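# Stand the fallen green post upright inside the cyan circle

## Task

Get the green post that is lying down into a standing position with all of its base within the cyan circle, set it down there and let go; it only counts if the post stays that way on its own, without the robot holding it.

## Robot and tools

Robot: two Franka FR3 arms, named left_arm and right_arm, each ending in a Robotiq 2F-140 parallel gripper. The names are labels, not image sides. left_arm's base sits at (+0.025, +0.392, 0) m and right_arm's at (-0.029, -0.403, 0) m, each turned slightly about z (quat_wxyz (+0.999, 0, 0, -0.046) and (+0.999, 0, 0, +0.037)).

Scene frame: origin on the table surface midway between the arms; +x points out over the table, +z up, and left_arm is on the +y side. Every reported gripper pose uses this frame: end_effector_position in metres and end_effector_quat_wxyz. That position is the point between the pads when closed; fingers extend along the gripper's +z and open and close along its y. Closed fingertips stick out about 33 mm past that point, open ones about 9 mm. Closing pushes the tips roughly 24 mm further out, so keep that margin above the table. Printed positions can be off, more so when the arm is stretched far.

Tool execute_actions, argument actions: a list with zero or one entry. Empty list: only reports the current state. An entry with just "steps" (1 to 300) is a wait: no new command, returns when that many 1/30 s control steps have passed since the last result (thinking time is included). An entry with "rows" (1 to 15 rows) and optional "steps" (1 to 15, default 15) is a motion; row k is used on step k, and the last row repeats if steps outnumber rows. Optional "pictures" (boolean) turns camera images on or off; by default they come with every result. A refused call sends nothing.

Each row is one flat list of 20 numbers covering both arms, even if only one moves: left_arm first, then right_arm. Per arm, 10 numbers in order: 7 absolute joint target angles in radians (waist, shoulder, upper arm roll, elbow, forearm roll, wrist pitch, wrist roll, in the same order as the Joint positions line), then gripper position, force_limit, speed, each in [-1, 1]. Joint ranges (rad): waist -2.744..2.744, shoulder -1.784..1.784, upper arm roll -2.901..2.901, elbow -3.042..-0.152, forearm roll -2.807..2.807, wrist pitch 0.544..4.517, wrist roll -3.016..3.016. A target more than 0.018 rad outside a range and beyond the joint's current angle gets the call refused; true ends may differ by up to 0.018 rad, and overshooting targets are clipped to the real end, sometimes flagged by "joint sent to its limit" (possibly about an earlier motion). Missing that line does not prove there is room left.

Motion is rate limited: per step each joint's target is kept within a lead of its measured angle (0.248 rad for the first four joints, 0.677 forearm roll, 0.715 wrist pitch, 1.54 wrist roll), and if the targets would move the gripper over 70 mm from where it is, all are pulled back proportionally. Far goals therefore take several calls or waits. Arms keep heading for the last row sent while you think or wait, until they nearly stop or a step is HELD.

Gripper numbers: position is an absolute opening, +1 fully open (140 mm), about -0.8 where pads touch, -1 closes until blocked. force_limit sets grip: roughly 14 N at -1, 60 N at 0, 107 N at +1. speed: about 30, 140, 250 mm/s at -1, 0, +1. To leave a gripper unchanged, repeat its previous three numbers, since 0 is itself a command. To grip, send -1 and confirm object_status 2. Status codes: 0 moving, 1 blocked while opening, 2 blocked while closing, 3 reached target or pads met. To squeeze harder while status is 2, raise force_limit and change position slightly (-1 to -0.98 or back). position_measured is in counts, 3 open to 230 closed, not linear.

Result lines: the pose line per arm; Joint positions and Joint velocities per arm (rad, rad/s); Joint torques and External joint torques (estimates including friction, noise and held weight; may say no reading); "joint command not followed" means a clearance check altered or blocked joint targets on some steps; HELD marks steps where your row was partly or wholly not sent. MOTOR HOT warns of overheating; OVER-TEMPERATURE FAULT means the arm is braked until it cools.

Faults: an arm freezes for 10 s and drops the rest of the call if a joint torque reaches its load limit (85 N m for the first four joints, 11 N m for the three wrist joints) or any outside force on the arm, tool or held item reaches 85 N. Held weight counts. Avoid pressing into the table or post, and never let the arms collide or push each other hard.

Avoid: dropping or sliding the post, slamming it down, pushing objects off the table (that fails the job), and leaving the post propped up by the gripper. Brief disturbances may pull on a held part or nudge loose items, so grip firmly and check status after moves. Lower the post gently upright inside the circle, open the fingers, and back away cleanly.

Cameras: cam_high, cam_low, cam_left_wrist, cam_right_wrist, each 672x504, returned in that order. Wrist cameras sit near each gripper, possibly offset up to about 51 mm and tilted about 29 degrees from nominal.

Tool zoom_image: camera (one of the four names) and region [x0, y0, x1, y1] in pixels of that camera's latest image, origin top-left, at most 504 by 504. Returns an enlarged view; moves nothing.

Tool read_manual: optional section, only "licences"; returns URDF licence text, no motion.

Tool finished_scene: scene (integer, the current scene's number). Ends that scene irreversibly and reports success; the post must already be standing, released and stable. Replying without any tool call also ends everything.

Each tool is called after "Request:" by a JSON object that holds its "fn" and its "kwargs", one argument or row to a line.

## Session

Request:
{"fn": "execute_actions", "kwargs": {
  "actions": []
}}

Scene clock: 0.00 s of 3900.00 s.
left_arm: end_effector_position=(+0.5802, +0.3316, +0.4223) position_measured=3 object_status=3 end_effector_quat_wxyz=(-0.002, +0.899, -0.438, +0.012) | right_arm: end_effector_position=(+0.5101, -1.0304, +0.1638) position_measured=3 object_status=3 end_effector_quat_wxyz=(+0.215, +0.962, +0.102, +0.134)
Joint positions: left_arm=[ 0.004 -0.007 -0.017 -1.561 -0.005  1.579 -0.77 ] | right_arm=[-1.082  0.56   0.17  -1.645 -0.236  2.703 -2.481]
Joint velocities: left_arm=[ 0.     0.     0.001 -0.    -0.001  0.001 -0.   ] | right_arm=[-0.001 -0.    -0.001  0.001 -0.     0.001 -0.001]
Joint torques (N m, as the joint torque sensors report them, + toward a larger angle): no reading
External joint torques (N m, as the arm's controller estimates them; a push from outside toward a larger angle lowers the number): no reading

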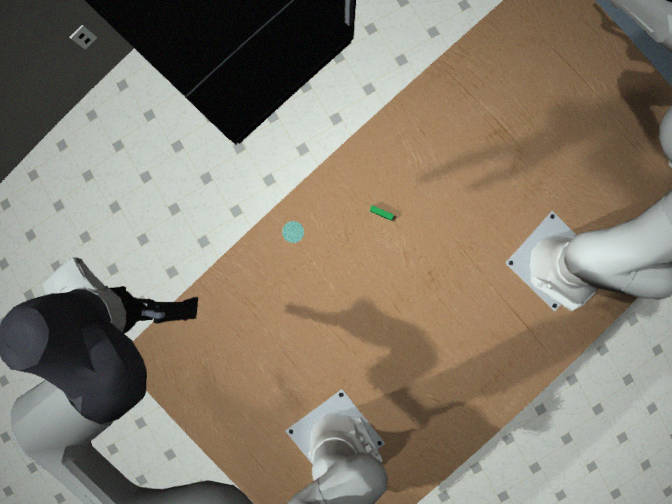

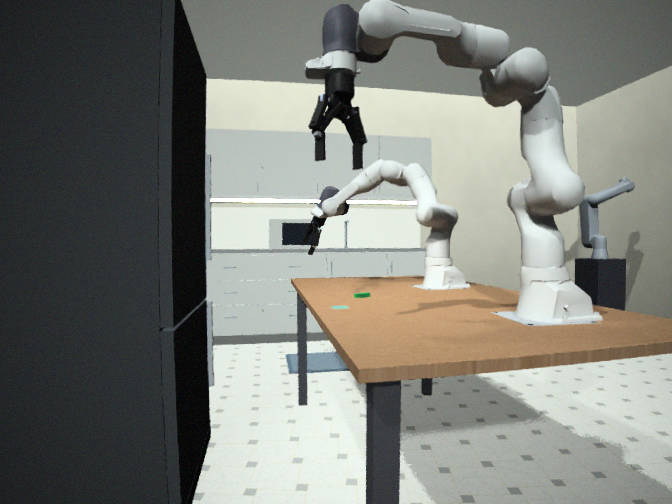

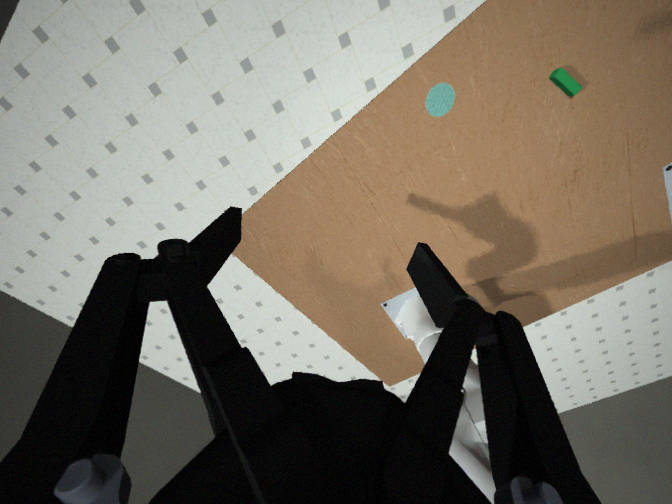

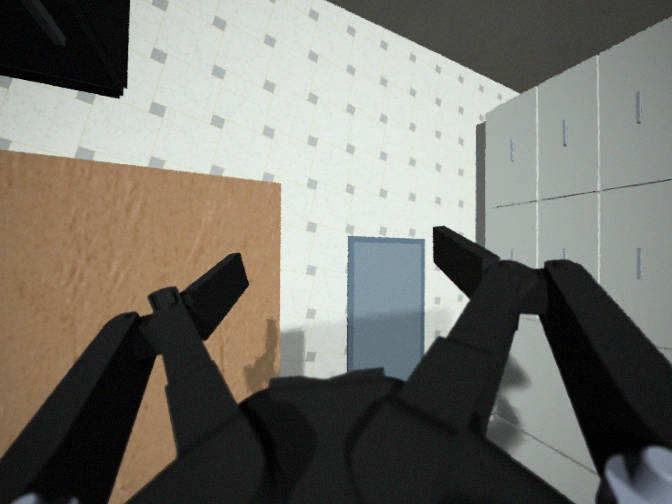

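Request:
{"fn": "execute_actions", "kwargs": {
  "actions": [
    {"rows":[[0.004,-0.007,-0.017,-1.561,-0.005,1.579,-0.77,1,0,0,-0.8,0.3,0,-1.462,0,2.4,-1.571,0,0,0]]}
  ],
  "pictures": false
}}

Request:
{"fn": "execute_actions", "kwargs": {
  "actions": [
    {"rows":[[0.004,-0.007,-0.017,-1.561,-0.005,1.579,-0.77,1,0,0,0.476,0.4,0,-1.462,0,1.6,-1.571,0,0,0]]}
  ],
  "pictures": false
}}

Request:
{"fn": "execute_actions", "kwargs": {
  "actions": [
    {"steps":55}
  ],
  "pictures": false
}}

Request:
{"fn": "execute_actions", "kwargs": {
  "actions": [
    {"rows":[[0.004,-0.007,-0.017,-1.561,-0.005,1.579,-0.77,1,0,0,0.476,0.7,0,-1.462,0,1.6,-1.571,0,0,0]]}
  ]
}}

Scene clock: 14.77 s of 3900.00 s.
left_arm: end_effector_position=(+0.5802, +0.3316, +0.4223) position_measured=3 object_status=3 end_effector_quat_wxyz=(-0.002, +0.899, -0.438, +0.012) | right_arm: end_effector_position=(+0.5951, -0.9628, +0.4232) position_measured=107 object_status=0 end_effector_quat_wxyz=(+0.191, +0.929, -0.147, +0.282)
Joint positions: left_arm=[ 0.004 -0.007 -0.017 -1.561 -0.005  1.579 -0.77 ] | right_arm=[-0.814  0.307  0.016 -1.469 -0.033  2.47  -1.966]
Joint velocities: left_arm=[ 0.     0.001 -0.    -0.001  0.001 -0.    -0.   ] | right_arm=[ 0.26  -0.408 -0.061  0.224  0.257 -0.349  1.285]
Joint torques (N m, as the joint torque sensors report them, + toward a larger angle): left_arm=[ -0.86 -31.73  -0.81  25.51   1.04   2.4   -0.09] | right_arm=[ -5.14 -28.57  -6.02  19.18   1.27   1.71   0.68]
External joint torques (N m, as the arm's controller estimates them; a push from outside toward a larger angle lowers the number): left_arm=[-0.78 -0.59 -0.73  1.89  0.23 -0.19 -0.09] | right_arm=[ 0.93 -1.32 -1.65  2.65  0.54 -0.37  0.67]
Steps of this call (steps 1 to 90: nothing new was sent; then 11.27 s passed at rest; steps 91 to 105: all 15 steps of this action). Readings (joint positions | what the end effector reports):
91: left_arm=[0.004 -0.007 -0.017 -1.561 -0.005 1.579 -0.770] | right_arm=[-1.067 0.557 0.154 -1.639 -0.224 2.688 -2.460] | left_arm position_measured=3 object_status=3 | right_arm position_measured=3 object_status=0
92: left_arm=[0.004 -0.007 -0.017 -1.561 -0.005 1.579 -0.770] | right_arm=[-1.050 0.547 0.138 -1.629 -0.210 2.671 -2.435] | left_arm position_measured=3 object_status=3 | right_arm position_measured=9 object_status=0
94: left_arm=[0.004 -0.007 -0.017 -1.561 -0.005 1.579 -0.770] | right_arm=[-1.013 0.516 0.113 -1.606 -0.184 2.644 -2.387] | left_arm position_measured=3 object_status=3 | right_arm position_measured=24 object_status=0
98: left_arm=[0.004 -0.007 -0.017 -1.561 -0.005 1.579 -0.770] | right_arm=[-0.936 0.442 0.071 -1.554 -0.132 2.589 -2.278] | left_arm position_measured=3 object_status=3 | right_arm position_measured=54 object_status=0
105: the state above

Scene clock: 15.27 s of 3900.00 s.
left_arm: end_effector_position=(+0.5802, +0.3316, +0.4223) position_measured=3 object_status=3 end_effector_quat_wxyz=(-0.002, +0.899, -0.438, +0.012) | right_arm: end_effector_position=(+0.6306, -0.7808, +0.3189) position_measured=129 object_status=3 end_effector_quat_wxyz=(+0.069, +0.982, -0.107, +0.141)
Joint positions: left_arm=[ 0.004 -0.007 -0.017 -1.561 -0.005  1.579 -0.77 ] | right_arm=[-0.592  0.347  0.005 -1.455 -0.021  2.117 -1.86 ]
Joint velocities: left_arm=[ 0.     0.     0.001 -0.    -0.001  0.     0.001] | right_arm=[ 0.536  0.124 -0.001 -0.009  0.02  -0.679  0.201]
Joint torques (N m, as the joint torque sensors report them, + toward a larger angle): left_arm=[  0.35 -31.32  -1.03  24.41   0.9    2.44  -0.17] | right_arm=[  0.3  -42.89  -0.31  25.37   1.39   3.1    0.42]
External joint torques (N m, as the arm's controller estimates them; a push from outside toward a larger angle lowers the number): left_arm=[ 0.31 -0.28 -1.07  0.85  0.08 -0.14 -0.17] | right_arm=[ 1.38  2.56 -0.97 -0.17  0.57 -0.28  0.41]
Steps of this call (steps 1 to 15: all 15 steps of this action). Readings (joint positions | what the end effector reports):
1: left_arm=[0.004 -0.007 -0.017 -1.561 -0.005 1.579 -0.770] | right_arm=[-0.803 0.297 0.012 -1.461 -0.030 2.450 -1.952] | left_arm position_measured=3 object_status=3 | right_arm position_measured=115 object_status=0
2: left_arm=[0.004 -0.007 -0.017 -1.561 -0.005 1.579 -0.770] | right_arm=[-0.791 0.294 0.011 -1.457 -0.029 2.428 -1.945] | left_arm position_measured=3 object_status=3 | right_arm position_measured=122 object_status=0
4: left_arm=[0.004 -0.007 -0.017 -1.561 -0.005 1.579 -0.770] | right_arm=[-0.764 0.296 0.010 -1.454 -0.028 2.382 -1.932] | left_arm position_measured=3 object_status=3 | right_arm position_measured=129 object_status=0
8: left_arm=[0.004 -0.007 -0.017 -1.561 -0.005 1.579 -0.770] | right_arm=[-0.707 0.314 0.008 -1.454 -0.025 2.286 -1.907] | left_arm position_measured=3 object_status=3 | right_arm position_measured=129 object_status=0
15: the state above

Scene clock: 17.10 s of 3900.00 s.
left_arm: end_effector_position=(+0.5802, +0.3316, +0.4223) position_measured=3 object_status=3 end_effector_quat_wxyz=(-0.002, +0.899, -0.438, +0.012) | right_arm: end_effector_position=(+0.4778, -0.0908, +0.2322) position_measured=129 object_status=3 end_effector_quat_wxyz=(+0.034, +0.952, +0.278, -0.123)
Joint positions: left_arm=[ 0.004 -0.007 -0.017 -1.561 -0.005  1.579 -0.77 ] | right_arm=[ 0.477  0.398  0.002 -1.46  -0.001  1.603 -1.587]
Joint velocities: left_arm=[-0.    -0.     0.    -0.    -0.001  0.001  0.   ] | right_arm=[ 0.    -0.     0.001 -0.    -0.    -0.005  0.027]
Joint torques (N m, as the joint torque sensors report them, + toward a larger angle): left_arm=[  0.08 -31.71  -0.57  25.17   0.9    2.59  -0.11] | right_arm=[ -1.82 -41.91  -0.98  23.59   0.92   1.75   0.4 ]
External joint torques (N m, as the arm's controller estimates them; a push from outside toward a larger angle lowers the number): left_arm=[-0.01 -0.55 -0.65  1.55  0.07  0.   -0.11] | right_arm=[-1.82  2.28 -1.39 -0.09  0.08 -0.06  0.41]
Steps of this call (steps 1 to 55: the robot went on to your last target). Readings (joint positions | what the end effector reports):
1: left_arm=[0.004 -0.007 -0.017 -1.561 -0.005 1.579 -0.770] | right_arm=[-0.574 0.351 0.005 -1.455 -0.020 2.093 -1.853] | left_arm position_measured=3 object_status=3 | right_arm position_measured=129 object_status=3
2: left_arm=[0.004 -0.007 -0.017 -1.561 -0.005 1.579 -0.770] | right_arm=[-0.555 0.355 0.004 -1.455 -0.020 2.071 -1.846] | left_arm position_measured=3 object_status=3 | right_arm position_measured=129 object_status=3
4: left_arm=[0.004 -0.007 -0.017 -1.561 -0.005 1.579 -0.770] | right_arm=[-0.514 0.362 0.003 -1.456 -0.018 2.026 -1.832] | left_arm position_measured=3 object_status=3 | right_arm position_measured=129 object_status=3
8: left_arm=[0.004 -0.007 -0.017 -1.561 -0.005 1.579 -0.770] | right_arm=[-0.426 0.374 0.001 -1.456 -0.016 1.943 -1.804] | left_arm position_measured=3 object_status=3 | right_arm position_measured=129 object_status=3
55: the state above

Scene clock: 17.60 s of 3900.00 s.
left_arm: end_effector_position=(+0.5802, +0.3316, +0.4223) position_measured=3 object_status=3 end_effector_quat_wxyz=(-0.002, +0.899, -0.438, +0.012) | right_arm: end_effector_position=(+0.4212, -0.1256, +0.0498) position_measured=129 object_status=3 end_effector_quat_wxyz=(+0.077, +0.920, +0.266, -0.278)
Joint positions: left_arm=[ 0.004 -0.007 -0.017 -1.561 -0.005  1.579 -0.77 ] | right_arm=[ 0.477  0.714  0.002 -1.47  -0.001  1.6   -1.582]
Joint velocities: left_arm=[-0.    -0.001  0.001  0.001  0.001 -0.     0.   ] | right_arm=[ 0.    -0.025 -0.001  0.016 -0.     0.001  0.011]
Joint torques (N m, as the joint torque sensors report them, + toward a larger angle): left_arm=[  0.1  -32.53  -0.96  24.65   1.03   2.57  -0.13] | right_arm=[ -1.85 -55.76  -0.81  27.86   0.78   1.     0.42]
External joint torques (N m, as the arm's controller estimates them; a push from outside toward a larger angle lowers the number): left_arm=[ 0.08 -1.22 -0.98  0.95  0.21 -0.02 -0.13] | right_arm=[-1.68  0.75 -1.44  3.03 -0.01 -0.05  0.44]
Steps of this call (steps 1 to 15: all 15 steps of this action). Readings (joint positions | what the end effector reports):
1: left_arm=[0.004 -0.007 -0.017 -1.561 -0.005 1.579 -0.770] | right_arm=[0.477 0.407 0.002 -1.453 -0.001 1.603 -1.587] | left_arm position_measured=3 object_status=3 | right_arm position_measured=129 object_status=3
2: left_arm=[0.004 -0.007 -0.017 -1.561 -0.005 1.579 -0.770] | right_arm=[0.477 0.427 0.002 -1.448 -0.001 1.605 -1.587] | left_arm position_measured=3 object_status=3 | right_arm position_measured=129 object_status=3
4: left_arm=[0.004 -0.007 -0.017 -1.561 -0.005 1.579 -0.770] | right_arm=[0.477 0.482 0.002 -1.447 -0.001 1.605 -1.587] | left_arm position_measured=3 object_status=3 | right_arm position_measured=129 object_status=3
8: left_arm=[0.004 -0.007 -0.017 -1.561 -0.005 1.579 -0.770] | right_arm=[0.477 0.607 0.002 -1.452 -0.001 1.605 -1.586] | left_arm position_measured=3 object_status=3 | right_arm position_measured=129 object_status=3
15: the state above

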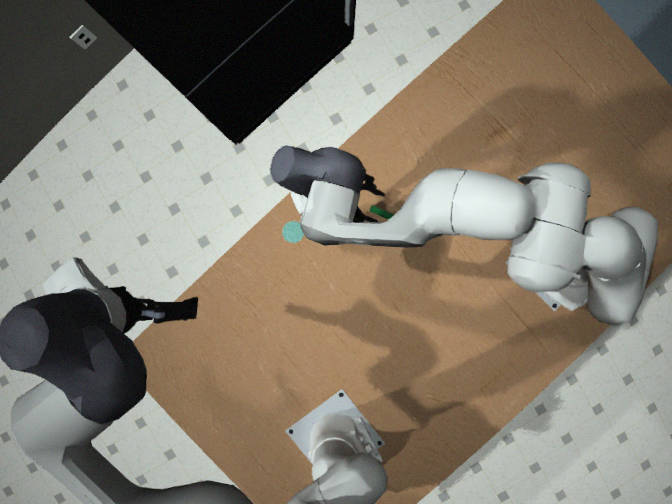

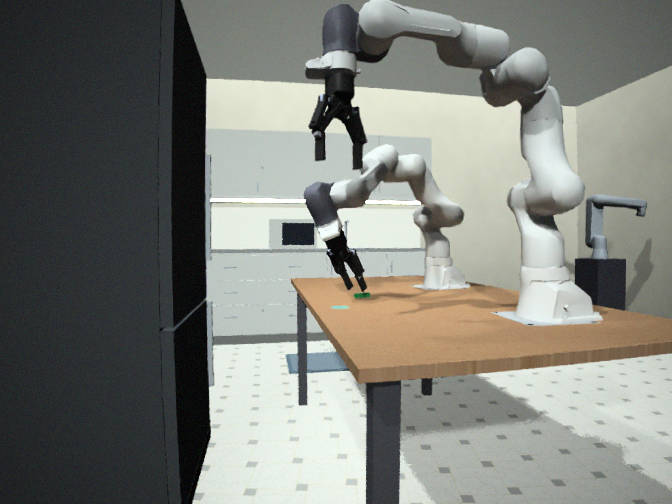

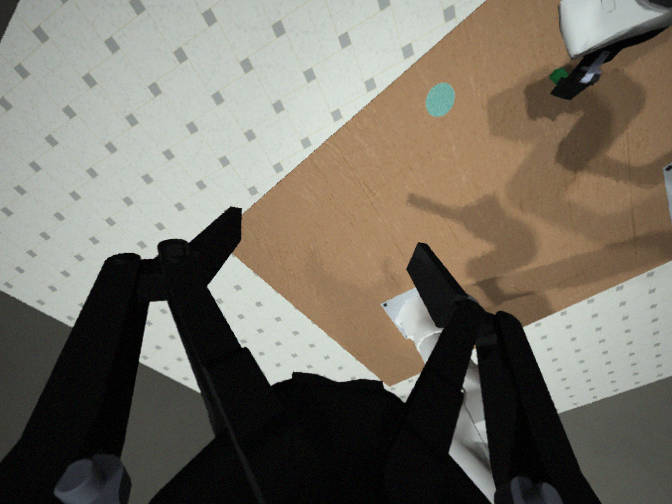

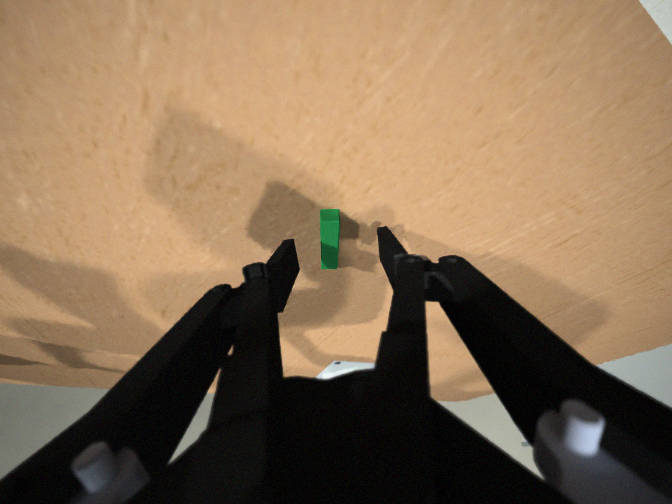

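Request:
{"fn": "execute_actions", "kwargs": {
  "actions": [
    {"rows":[[0.004,-0.007,-0.017,-1.561,-0.005,1.579,-0.77,1,0,0,0.484,0.73,0,-1.462,0,1.604,-1.565,0,0,0],[0.004,-0.007,-0.017,-1.561,-0.005,1.579,-0.77,1,0,0,0.484,0.745,0,-1.462,0,1.604,-1.565,0,0,0],[0.004,-0.007,-0.017,-1.561,-0.005,1.579,-0.77,1,0,0,0.484,0.761,0,-1.462,0,1.604,-1.565,0,0,0]]}
  ],
  "pictures": false
}}

Request:
{"fn": "execute_actions", "kwargs": {
  "actions": [
    {"rows":[[0.004,-0.007,-0.017,-1.561,-0.005,1.579,-0.77,1,0,0,0.484,0.761,0,-1.462,0,1.604,-1.565,-1,0,-0.1]]}
  ]
}}

Request:
{"fn": "zoom_image", "kwargs": {
  "camera": "cam_low",
  "region": [310,250,410,325]
}}

Scene clock: 27.57 s of 3900.00 s.
left_arm: end_effector_position=(+0.5802, +0.3316, +0.4223) position_measured=3 object_status=3 end_effector_quat_wxyz=(-0.002, +0.899, -0.438, +0.012) | right_arm: end_effector_position=(+0.4108, -0.1294, +0.0252) position_measured=129 object_status=3 end_effector_quat_wxyz=(+0.084, +0.915, +0.263, -0.296)
Joint positions: left_arm=[ 0.004 -0.007 -0.017 -1.561 -0.005  1.579 -0.77 ] | right_arm=[ 0.482  0.764  0.002 -1.464 -0.001  1.602 -1.574]
Joint velocities: left_arm=[-0.     0.001  0.001  0.    -0.001  0.     0.001] | right_arm=[ 0.001 -0.003  0.     0.    -0.001 -0.     0.004]
Joint torques (N m, as the joint torque sensors report them, + toward a larger angle): left_arm=[  0.39 -31.46  -1.32  24.71   1.08   2.56  -0.1 ] | right_arm=[  0.38 -51.19  -0.34  23.48   0.76   1.1    0.41]
External joint torques (N m, as the arm's controller estimates them; a push from outside toward a larger angle lowers the number): left_arm=[ 0.42 -0.45 -1.29  1.14  0.26 -0.02 -0.1 ] | right_arm=[ 0.29 -0.76 -1.12  2.54  0.06  0.48  0.42]
Steps of this call (steps 1 to 30: the robot went on to your last target; steps 31 to 90: nothing new was sent; then 6.47 s passed at rest; steps 91 to 105: all 15 steps of this action). Readings (joint positions | what the end effector reports):
91: left_arm=[0.004 -0.007 -0.017 -1.561 -0.005 1.579 -0.770] | right_arm=[0.478 0.703 0.002 -1.462 -0.001 1.600 -1.578] | left_arm position_measured=3 object_status=3 | right_arm position_measured=129 object_status=3
92: left_arm=[0.004 -0.007 -0.017 -1.561 -0.005 1.579 -0.770] | right_arm=[0.479 0.709 0.002 -1.460 -0.001 1.601 -1.577] | left_arm position_measured=3 object_status=3 | right_arm position_measured=129 object_status=3
94: left_arm=[0.004 -0.007 -0.017 -1.561 -0.005 1.579 -0.770] | right_arm=[0.480 0.729 0.002 -1.459 -0.001 1.602 -1.576] | left_arm position_measured=3 object_status=3 | right_arm position_measured=129 object_status=3
98: left_arm=[0.004 -0.007 -0.017 -1.561 -0.005 1.579 -0.770] | right_arm=[0.482 0.761 0.002 -1.463 -0.001 1.602 -1.575] | left_arm position_measured=3 object_status=3 | right_arm position_measured=129 object_status=3
105: the state above

Scene clock: 28.07 s of 3900.00 s.
left_arm: end_effector_position=(+0.5802, +0.3316, +0.4223) position_measured=3 object_status=3 end_effector_quat_wxyz=(-0.002, +0.899, -0.438, +0.012) | right_arm: end_effector_position=(+0.4113, -0.1290, +0.0262) position_measured=210 object_status=0 end_effector_quat_wxyz=(+0.084, +0.915, +0.262, -0.295)
Joint positions: left_arm=[ 0.004 -0.007 -0.017 -1.561 -0.005  1.579 -0.77 ] | right_arm=[ 0.482  0.762  0.002 -1.463 -0.001  1.602 -1.573]
Joint velocities: left_arm=[-0.    -0.     0.     0.001 -0.     0.    -0.001] | right_arm=[-0.     0.001 -0.    -0.001  0.     0.001 -0.   ]
Joint torques (N m, as the joint torque sensors report them, + toward a larger angle): left_arm=[  0.29 -31.02  -0.86  24.51   1.06   2.61  -0.18] | right_arm=[  0.34 -50.24  -0.44  23.4    0.75   1.09   0.34]
External joint torques (N m, as the arm's controller estimates them; a push from outside toward a larger angle lowers the number): left_arm=[ 0.29  0.3  -0.86  0.77  0.24  0.01 -0.18] | right_arm=[ 0.44 -0.16 -1.08  2.59  0.06  0.48  0.35]
Steps of this call (steps 1 to 15: all 15 steps of this action). Readings (joint positions | what the end effector reports):
1: left_arm=[0.004 -0.007 -0.017 -1.561 -0.005 1.579 -0.770] | right_arm=[0.482 0.764 0.002 -1.464 -0.001 1.602 -1.573] | left_arm position_measured=3 object_status=3 | right_arm position_measured=129 object_status=0
2: left_arm=[0.004 -0.007 -0.017 -1.561 -0.005 1.579 -0.770] | right_arm=[0.482 0.764 0.002 -1.464 -0.001 1.602 -1.573] | left_arm position_measured=3 object_status=3 | right_arm position_measured=134 object_status=0
4: left_arm=[0.004 -0.007 -0.017 -1.561 -0.005 1.579 -0.770] | right_arm=[0.482 0.764 0.002 -1.464 -0.001 1.602 -1.573] | left_arm position_measured=3 object_status=3 | right_arm position_measured=148 object_status=0
8: left_arm=[0.004 -0.007 -0.017 -1.561 -0.005 1.579 -0.770] | right_arm=[0.482 0.763 0.002 -1.464 -0.001 1.602 -1.573] | left_arm position_measured=3 object_status=3 | right_arm position_measured=176 object_status=0
15: the state above

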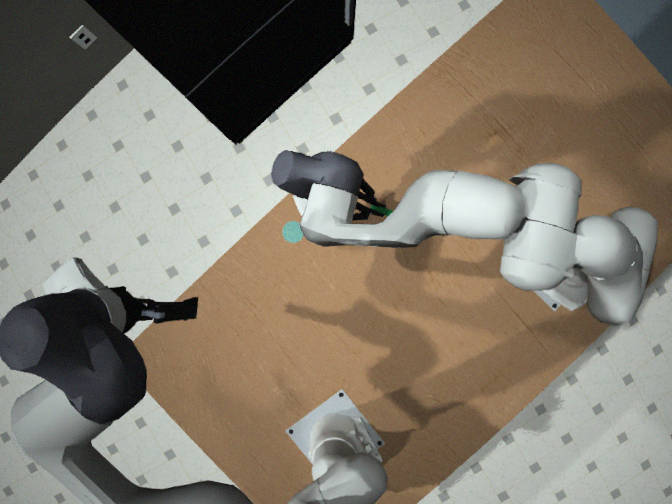

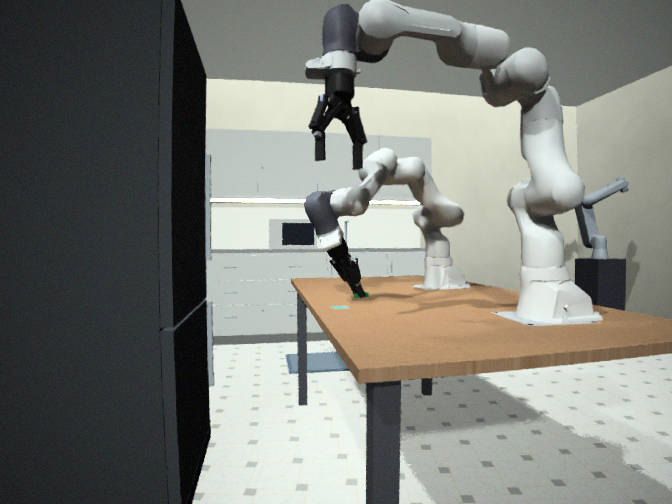

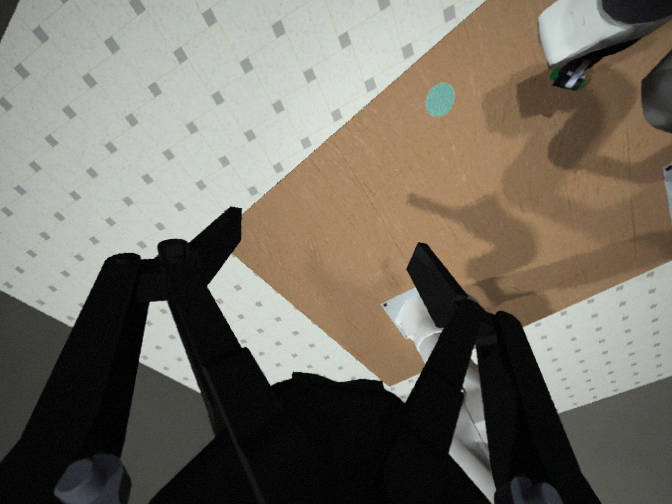

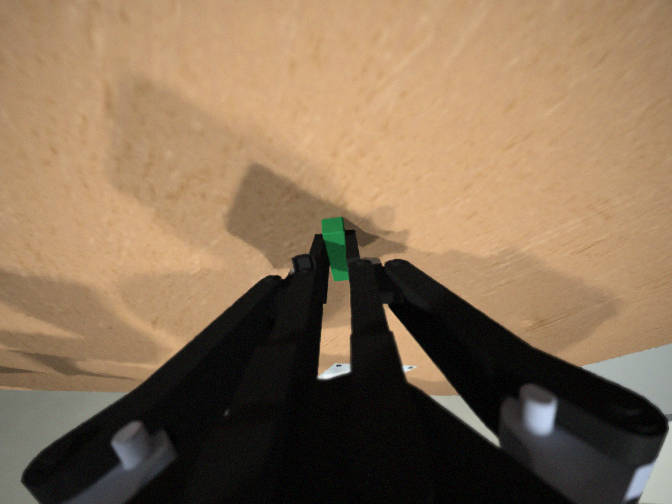

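Region (310, 250, 410, 325) of cam_low's 672x504 image, scaled by 5.040, with more detail than that image has; it fills the top 378 rows of this view, and the rest is white.

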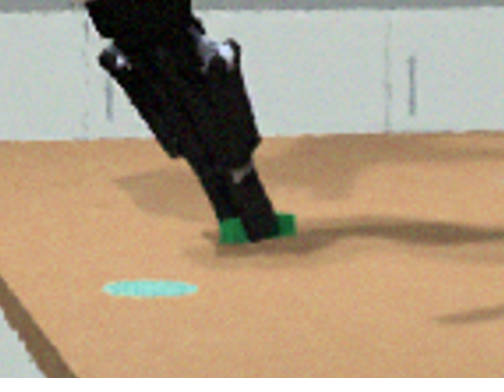

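Request:
{"fn": "execute_actions", "kwargs": {
  "actions": [
    {"rows":[[0.004,-0.007,-0.017,-1.561,-0.005,1.579,-0.77,1,0,0,0.484,0.35,0,-1.462,0,1.75,-1.565,-1,0,-0.1]]}
  ],
  "pictures": false
}}

Request:
{"fn": "execute_actions", "kwargs": {
  "actions": [
    {"rows":[[0.004,-0.007,-0.017,-1.561,-0.005,1.579,-0.77,1,0,0,0.484,0.2,0,-2.1,0,3.2,-1.565,-1,0,-0.1]]}
  ],
  "pictures": false
}}

Request:
{"fn": "execute_actions", "kwargs": {
  "actions": [
    {"steps":12}
  ],
  "pictures": false
}}

Request:
{"fn": "execute_actions", "kwargs": {
  "actions": [
    {"rows":[[0.004,-0.007,-0.017,-1.561,-0.005,1.579,-0.77,1,0,0,0.635,0.4,0,-2.334,0,3.979,-1.565,-1,0,-0.1]]}
  ],
  "pictures": false
}}

Request:
{"fn": "execute_actions", "kwargs": {
  "actions": [
    {"rows":[[0.004,-0.007,-0.017,-1.561,-0.005,1.579,-0.77,1,0,0,0.635,0.6,0,-2.334,0,3.979,-1.565,-1,0,-0.1]]}
  ],
  "pictures": false
}}

Request:
{"fn": "execute_actions", "kwargs": {
  "actions": [
    {"rows":[[0.004,-0.007,-0.017,-1.561,-0.005,1.579,-0.77,1,0,0,0.635,0.67,0,-2.334,0,3.979,-1.565,-1,0,-0.1]]}
  ]
}}

Request:
{"fn": "zoom_image", "kwargs": {
  "camera": "cam_low",
  "region": [310,250,410,325]
}}

Request:
{"fn": "zoom_image", "kwargs": {
  "camera": "cam_high",
  "region": [260,190,360,270]
}}

Scene clock: 52.63 s of 3900.00 s.
left_arm: end_effector_position=(+0.5802, +0.3316, +0.4223) position_measured=3 object_status=3 end_effector_quat_wxyz=(-0.002, +0.899, -0.438, +0.012) | right_arm: end_effector_position=(+0.5089, -0.0684, +0.2452) position_measured=210 object_status=2 end_effector_quat_wxyz=(+0.017, +0.959, +0.275, -0.061)
Joint positions: left_arm=[ 0.004 -0.007 -0.017 -1.561 -0.005  1.579 -0.77 ] | right_arm=[ 0.482  0.381  0.002 -1.462 -0.001  1.716 -1.572]
Joint velocities: left_arm=[-0.     0.001  0.001  0.    -0.001  0.    -0.   ] | right_arm=[-0.    -0.658 -0.     0.11  -0.     0.23  -0.002]
Joint torques (N m, as the joint torque sensors report them, + toward a larger angle): left_arm=[ -0.25 -32.18  -0.26  24.16   0.98   2.66  -0.17] | right_arm=[  0.37 -30.09  -0.45  19.15   0.91   1.9    0.39]
External joint torques (N m, as the arm's controller estimates them; a push from outside toward a larger angle lowers the number): left_arm=[-0.29 -0.97 -0.29  0.51  0.16  0.07 -0.17] | right_arm=[ 0.46 -0.18 -0.7   2.44  0.19  0.53  0.39]
Steps of this call (steps 1 to 15: the robot went on to your last target; steps 16 to 90: nothing new was sent; then 21.07 s passed at rest; steps 91 to 105: all 15 steps of this action). Readings (joint positions | what the end effector reports):
91: left_arm=[0.004 -0.007 -0.017 -1.561 -0.005 1.579 -0.770] | right_arm=[0.482 0.756 0.002 -1.468 -0.001 1.609 -1.572] | left_arm position_measured=3 object_status=3 | right_arm position_measured=210 object_status=2
92: left_arm=[0.004 -0.007 -0.017 -1.561 -0.005 1.579 -0.770] | right_arm=[0.482 0.741 0.002 -1.473 -0.001 1.618 -1.572] | left_arm position_measured=3 object_status=3 | right_arm position_measured=210 object_status=2
94: left_arm=[0.004 -0.007 -0.017 -1.561 -0.005 1.579 -0.770] | right_arm=[0.482 0.694 0.002 -1.475 -0.001 1.634 -1.572] | left_arm position_measured=3 object_status=3 | right_arm position_measured=210 object_status=2
98: left_arm=[0.004 -0.007 -0.017 -1.561 -0.005 1.579 -0.770] | right_arm=[0.482 0.579 0.002 -1.473 -0.001 1.662 -1.572] | left_arm position_measured=3 object_status=3 | right_arm position_measured=210 object_status=2
105: the state above

Scene clock: 53.13 s of 3900.00 s.
left_arm: end_effector_position=(+0.5802, +0.3316, +0.4223) position_measured=3 object_status=3 end_effector_quat_wxyz=(-0.002, +0.899, -0.438, +0.012) | right_arm: end_effector_position=(+0.5969, -0.0134, +0.2158) position_measured=210 object_status=2 end_effector_quat_wxyz=(-0.074, +0.925, +0.265, +0.260)
Joint positions: left_arm=[ 0.004 -0.007 -0.017 -1.561 -0.005  1.579 -0.77 ] | right_arm=[ 0.482  0.215  0.002 -2.05  -0.001  2.812 -1.572]
Joint velocities: left_arm=[ 0.001 -0.002  0.    -0.     0.001 -0.001 -0.   ] | right_arm=[ 0.     0.033  0.    -0.446  0.001  1.412  0.001]
Joint torques (N m, as the joint torque sensors report them, + toward a larger angle): left_arm=[ -0.32 -31.22  -0.93  23.83   0.94   2.54  -0.07] | right_arm=[ -0.14 -44.44  -0.54  29.48   0.65   5.17   0.28]
External joint torques (N m, as the arm's controller estimates them; a push from outside toward a larger angle lowers the number): left_arm=[-0.34  0.05 -0.94  0.17  0.12 -0.04 -0.07] | right_arm=[-0.23  2.85 -0.87 -0.78 -0.12  0.85  0.26]
Steps of this call (steps 1 to 15: all 15 steps of this action). Readings (joint positions | what the end effector reports):
1: left_arm=[0.004 -0.007 -0.017 -1.561 -0.005 1.579 -0.770] | right_arm=[0.482 0.351 0.002 -1.482 -0.001 1.761 -1.572] | left_arm position_measured=3 object_status=3 | right_arm position_measured=210 object_status=2
2: left_arm=[0.004 -0.007 -0.017 -1.561 -0.005 1.579 -0.770] | right_arm=[0.482 0.323 0.002 -1.512 -0.001 1.816 -1.572] | left_arm position_measured=3 object_status=3 | right_arm position_measured=210 object_status=2
4: left_arm=[0.004 -0.007 -0.017 -1.561 -0.005 1.579 -0.770] | right_arm=[0.482 0.278 0.002 -1.579 -0.001 1.937 -1.572] | left_arm position_measured=3 object_status=3 | right_arm position_measured=210 object_status=2
8: left_arm=[0.004 -0.007 -0.017 -1.561 -0.005 1.579 -0.770] | right_arm=[0.482 0.220 0.002 -1.748 -0.001 2.233 -1.572] | left_arm position_measured=3 object_status=3 | right_arm position_measured=210 object_status=2
15: the state above

Scene clock: 53.53 s of 3900.00 s.
left_arm: end_effector_position=(+0.5802, +0.3316, +0.4223) position_measured=3 object_status=3 end_effector_quat_wxyz=(-0.002, +0.899, -0.438, +0.012) | right_arm: end_effector_position=(+0.6369, +0.0115, +0.2901) position_measured=210 object_status=2 end_effector_quat_wxyz=(-0.114, +0.875, +0.251, +0.399)
Joint positions: left_arm=[ 0.004 -0.007 -0.017 -1.561 -0.005  1.579 -0.77 ] | right_arm=[ 0.482  0.202  0.002 -2.096 -0.001  3.154 -1.572]
Joint velocities: left_arm=[-0.     0.001 -0.001 -0.    -0.001  0.     0.001] | right_arm=[-0.001 -0.003  0.001 -0.007 -0.001  0.271  0.   ]
Joint torques (N m, as the joint torque sensors report them, + toward a larger angle): left_arm=[ -0.22 -32.11  -0.3   24.8    0.93   2.51  -0.14] | right_arm=[  0.41 -38.42  -1.04  22.72   0.74   3.8    0.41]
External joint torques (N m, as the arm's controller estimates them; a push from outside toward a larger angle lowers the number): left_arm=[-0.22 -1.12 -0.29  1.27  0.12 -0.07 -0.14] | right_arm=[ 0.38 -1.76 -1.28  0.17  0.1   0.5   0.39]
Steps of this call (steps 1 to 12: the robot went on to your last target). Readings (joint positions | what the end effector reports):
1: left_arm=[0.004 -0.007 -0.017 -1.561 -0.005 1.579 -0.770] | right_arm=[0.482 0.215 0.002 -2.063 -0.001 2.858 -1.572] | left_arm position_measured=3 object_status=3 | right_arm position_measured=210 object_status=2
2: left_arm=[0.004 -0.007 -0.017 -1.561 -0.005 1.579 -0.770] | right_arm=[0.482 0.215 0.002 -2.072 -0.001 2.901 -1.572] | left_arm position_measured=3 object_status=3 | right_arm position_measured=210 object_status=2
4: left_arm=[0.004 -0.007 -0.017 -1.561 -0.005 1.579 -0.770] | right_arm=[0.482 0.212 0.002 -2.085 -0.001 2.980 -1.572] | left_arm position_measured=3 object_status=3 | right_arm position_measured=210 object_status=2
8: left_arm=[0.004 -0.007 -0.017 -1.561 -0.005 1.579 -0.770] | right_arm=[0.482 0.205 0.002 -2.095 -0.001 3.099 -1.572] | left_arm position_measured=3 object_status=3 | right_arm position_measured=210 object_status=2
12: the state above

Scene clock: 54.03 s of 3900.00 s.
left_arm: end_effector_position=(+0.5802, +0.3316, +0.4223) position_measured=3 object_status=3 end_effector_quat_wxyz=(-0.002, +0.899, -0.438, +0.012) | right_arm: end_effector_position=(+0.5418, +0.0904, +0.2273) position_measured=210 object_status=2 end_effector_quat_wxyz=(-0.193, +0.781, +0.291, +0.518)
Joint positions: left_arm=[ 0.004 -0.007 -0.017 -1.561 -0.005  1.579 -0.77 ] | right_arm=[ 0.636  0.404  0.003 -2.335 -0.001  3.909 -1.572]
Joint velocities: left_arm=[ 0.001  0.    -0.001  0.    -0.    -0.    -0.   ] | right_arm=[ 0.    -0.048 -0.012  0.002 -0.     0.42   0.001]
Joint torques (N m, as the joint torque sensors report them, + toward a larger angle): left_arm=[ -1.11 -32.02  -1.    24.56   1.09   2.52  -0.05] | right_arm=[ -1.61 -36.35  -1.65  18.79   0.54   3.34   0.43]
External joint torques (N m, as the arm's controller estimates them; a push from outside toward a larger angle lowers the number): left_arm=[-1.13 -0.93 -1.02  0.99  0.27 -0.05 -0.05] | right_arm=[-2.02 -0.55 -2.4   2.75  0.26  0.44  0.41]
Steps of this call (steps 1 to 15: all 15 steps of this action). Readings (joint positions | what the end effector reports):
1: left_arm=[0.004 -0.007 -0.017 -1.561 -0.005 1.579 -0.770] | right_arm=[0.493 0.205 -0.006 -2.113 0.001 3.207 -1.572] | left_arm position_measured=3 object_status=3 | right_arm position_measured=210 object_status=2
2: left_arm=[0.004 -0.007 -0.017 -1.561 -0.005 1.579 -0.770] | right_arm=[0.509 0.220 -0.009 -2.140 0.001 3.274 -1.572] | left_arm position_measured=3 object_status=3 | right_arm position_measured=210 object_status=2
4: left_arm=[0.004 -0.007 -0.017 -1.561 -0.005 1.579 -0.770] | right_arm=[0.550 0.276 -0.010 -2.205 0.002 3.427 -1.572] | left_arm position_measured=3 object_status=3 | right_arm position_measured=210 object_status=2
8: left_arm=[0.004 -0.007 -0.017 -1.561 -0.005 1.579 -0.770] | right_arm=[0.623 0.394 0.003 -2.315 -0.000 3.714 -1.572] | left_arm position_measured=3 object_status=3 | right_arm position_measured=210 object_status=2
15: the state above

Scene clock: 54.53 s of 3900.00 s.
left_arm: end_effector_position=(+0.5802, +0.3316, +0.4223) position_measured=3 object_status=3 end_effector_quat_wxyz=(-0.002, +0.899, -0.438, +0.012) | right_arm: end_effector_position=(+0.5189, +0.0700, +0.0984) position_measured=210 object_status=2 end_effector_quat_wxyz=(-0.172, +0.815, +0.304, +0.462)
Joint positions: left_arm=[ 0.004 -0.007 -0.017 -1.561 -0.005  1.579 -0.77 ] | right_arm=[ 0.636  0.603  0.002 -2.337 -0.001  3.97  -1.572]
Joint velocities: left_arm=[ 0.001  0.001  0.    -0.001 -0.    -0.001  0.   ] | right_arm=[-0.001 -0.006 -0.001  0.005  0.001  0.039  0.001]
Joint torques (N m, as the joint torque sensors report them, + toward a larger angle): left_arm=[  0.46 -31.69  -0.65  24.28   1.01   2.61  -0.14] | right_arm=[ -1.72 -40.83  -1.08  15.41   0.37   3.85   0.44]
External joint torques (N m, as the arm's controller estimates them; a push from outside toward a larger angle lowers the number): left_arm=[ 0.47 -0.74 -0.64  0.77  0.19  0.03 -0.14] | right_arm=[-1.74 -1.78 -1.7   2.18  0.2   0.5   0.41]
Steps of this call (steps 1 to 15: all 15 steps of this action). Readings (joint positions | what the end effector reports):
1: left_arm=[0.004 -0.007 -0.017 -1.561 -0.005 1.579 -0.770] | right_arm=[0.636 0.413 0.003 -2.329 -0.001 3.921 -1.572] | left_arm position_measured=3 object_status=3 | right_arm position_measured=210 object_status=2
2: left_arm=[0.004 -0.007 -0.017 -1.561 -0.005 1.579 -0.770] | right_arm=[0.636 0.435 0.003 -2.325 -0.001 3.929 -1.572] | left_arm position_measured=3 object_status=3 | right_arm position_measured=210 object_status=2
4: left_arm=[0.004 -0.007 -0.017 -1.561 -0.005 1.579 -0.770] | right_arm=[0.636 0.492 0.003 -2.326 -0.001 3.940 -1.572] | left_arm position_measured=3 object_status=3 | right_arm position_measured=210 object_status=2
8: left_arm=[0.004 -0.007 -0.017 -1.561 -0.005 1.579 -0.770] | right_arm=[0.636 0.588 0.003 -2.335 -0.001 3.956 -1.572] | left_arm position_measured=3 object_status=3 | right_arm position_measured=210 object_status=2
15: the state above

Scene clock: 55.03 s of 3900.00 s.
left_arm: end_effector_position=(+0.5802, +0.3316, +0.4223) position_measured=3 object_status=3 end_effector_quat_wxyz=(-0.002, +0.899, -0.438, +0.012) | right_arm: end_effector_position=(+0.5067, +0.0595, +0.0528) position_measured=210 object_status=2 end_effector_quat_wxyz=(-0.163, +0.829, +0.309, +0.437)
Joint positions: left_arm=[ 0.004 -0.007 -0.017 -1.561 -0.005  1.579 -0.77 ] | right_arm=[ 0.636  0.671  0.002 -2.335 -0.001  3.976 -1.572]
Joint velocities: left_arm=[ 0.001 -0.002  0.001 -0.     0.001 -0.     0.001] | right_arm=[ 0.001 -0.    -0.     0.    -0.     0.     0.001]
Joint torques (N m, as the joint torque sensors report them, + toward a larger angle): left_arm=[  0.14 -32.1    0.79  24.81   1.01   2.66  -0.08] | right_arm=[ -1.85 -39.11  -0.6   14.1    0.29   3.9    0.36]
External joint torques (N m, as the arm's controller estimates them; a push from outside toward a larger angle lowers the number): left_arm=[ 0.03 -0.84  0.69  1.14  0.18  0.07 -0.08] | right_arm=[-1.85  0.55 -1.26  1.95  0.18  0.45  0.34]
Steps of this call (steps 1 to 15: all 15 steps of this action). Readings (joint positions | what the end effector reports):
1: left_arm=[0.004 -0.007 -0.017 -1.561 -0.005 1.579 -0.770] | right_arm=[0.636 0.609 0.002 -2.333 -0.001 3.974 -1.572] | left_arm position_measured=3 object_status=3 | right_arm position_measured=210 object_status=2
2: left_arm=[0.004 -0.007 -0.017 -1.561 -0.005 1.579 -0.770] | right_arm=[0.636 0.623 0.002 -2.331 -0.001 3.976 -1.572] | left_arm position_measured=3 object_status=3 | right_arm position_measured=210 object_status=2
4: left_arm=[0.004 -0.007 -0.017 -1.561 -0.005 1.579 -0.770] | right_arm=[0.636 0.651 0.002 -2.332 -0.001 3.976 -1.572] | left_arm position_measured=3 object_status=3 | right_arm position_measured=210 object_status=2
8: left_arm=[0.004 -0.007 -0.017 -1.561 -0.005 1.579 -0.770] | right_arm=[0.636 0.670 0.002 -2.335 -0.001 3.976 -1.572] | left_arm position_measured=3 object_status=3 | right_arm position_measured=210 object_status=2
15: the state above

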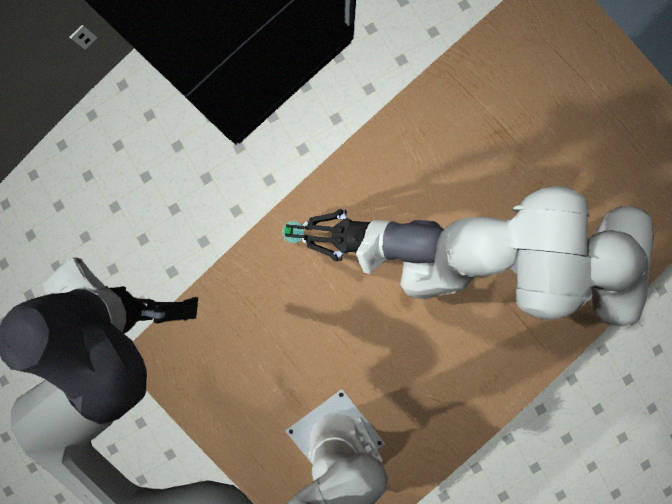

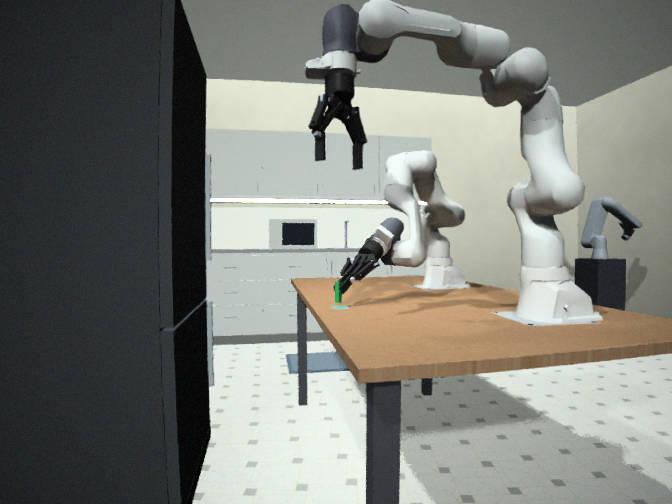

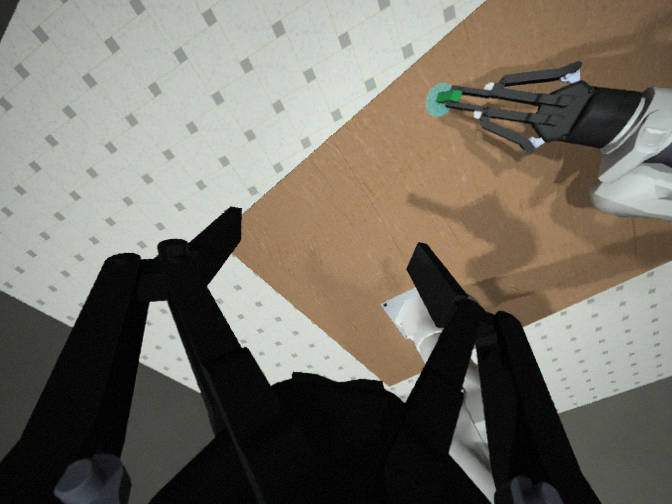

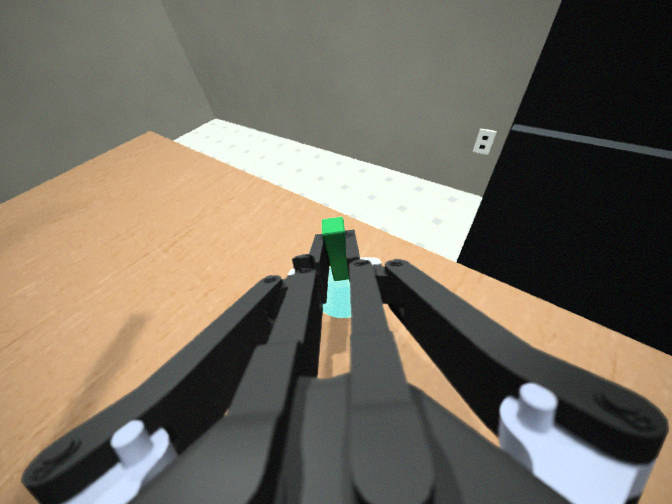

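Region (310, 250, 410, 325) of cam_low's 672x504 image, scaled by 5.040, with more detail than that image has; it fills the top 378 rows of this view, and the rest is white.

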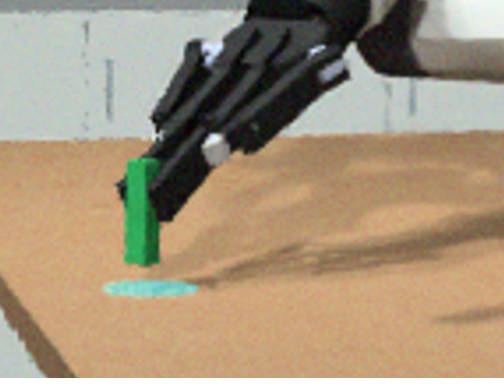

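Region (260, 190, 360, 270) of cam_high's 672x504 image, scaled by 5.040, with more detail than that image has; it fills the top 403 rows of this view, and the rest is white.

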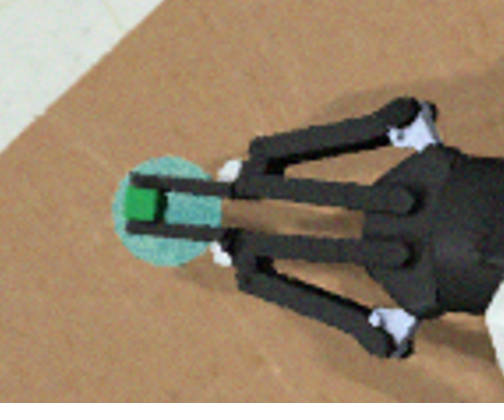

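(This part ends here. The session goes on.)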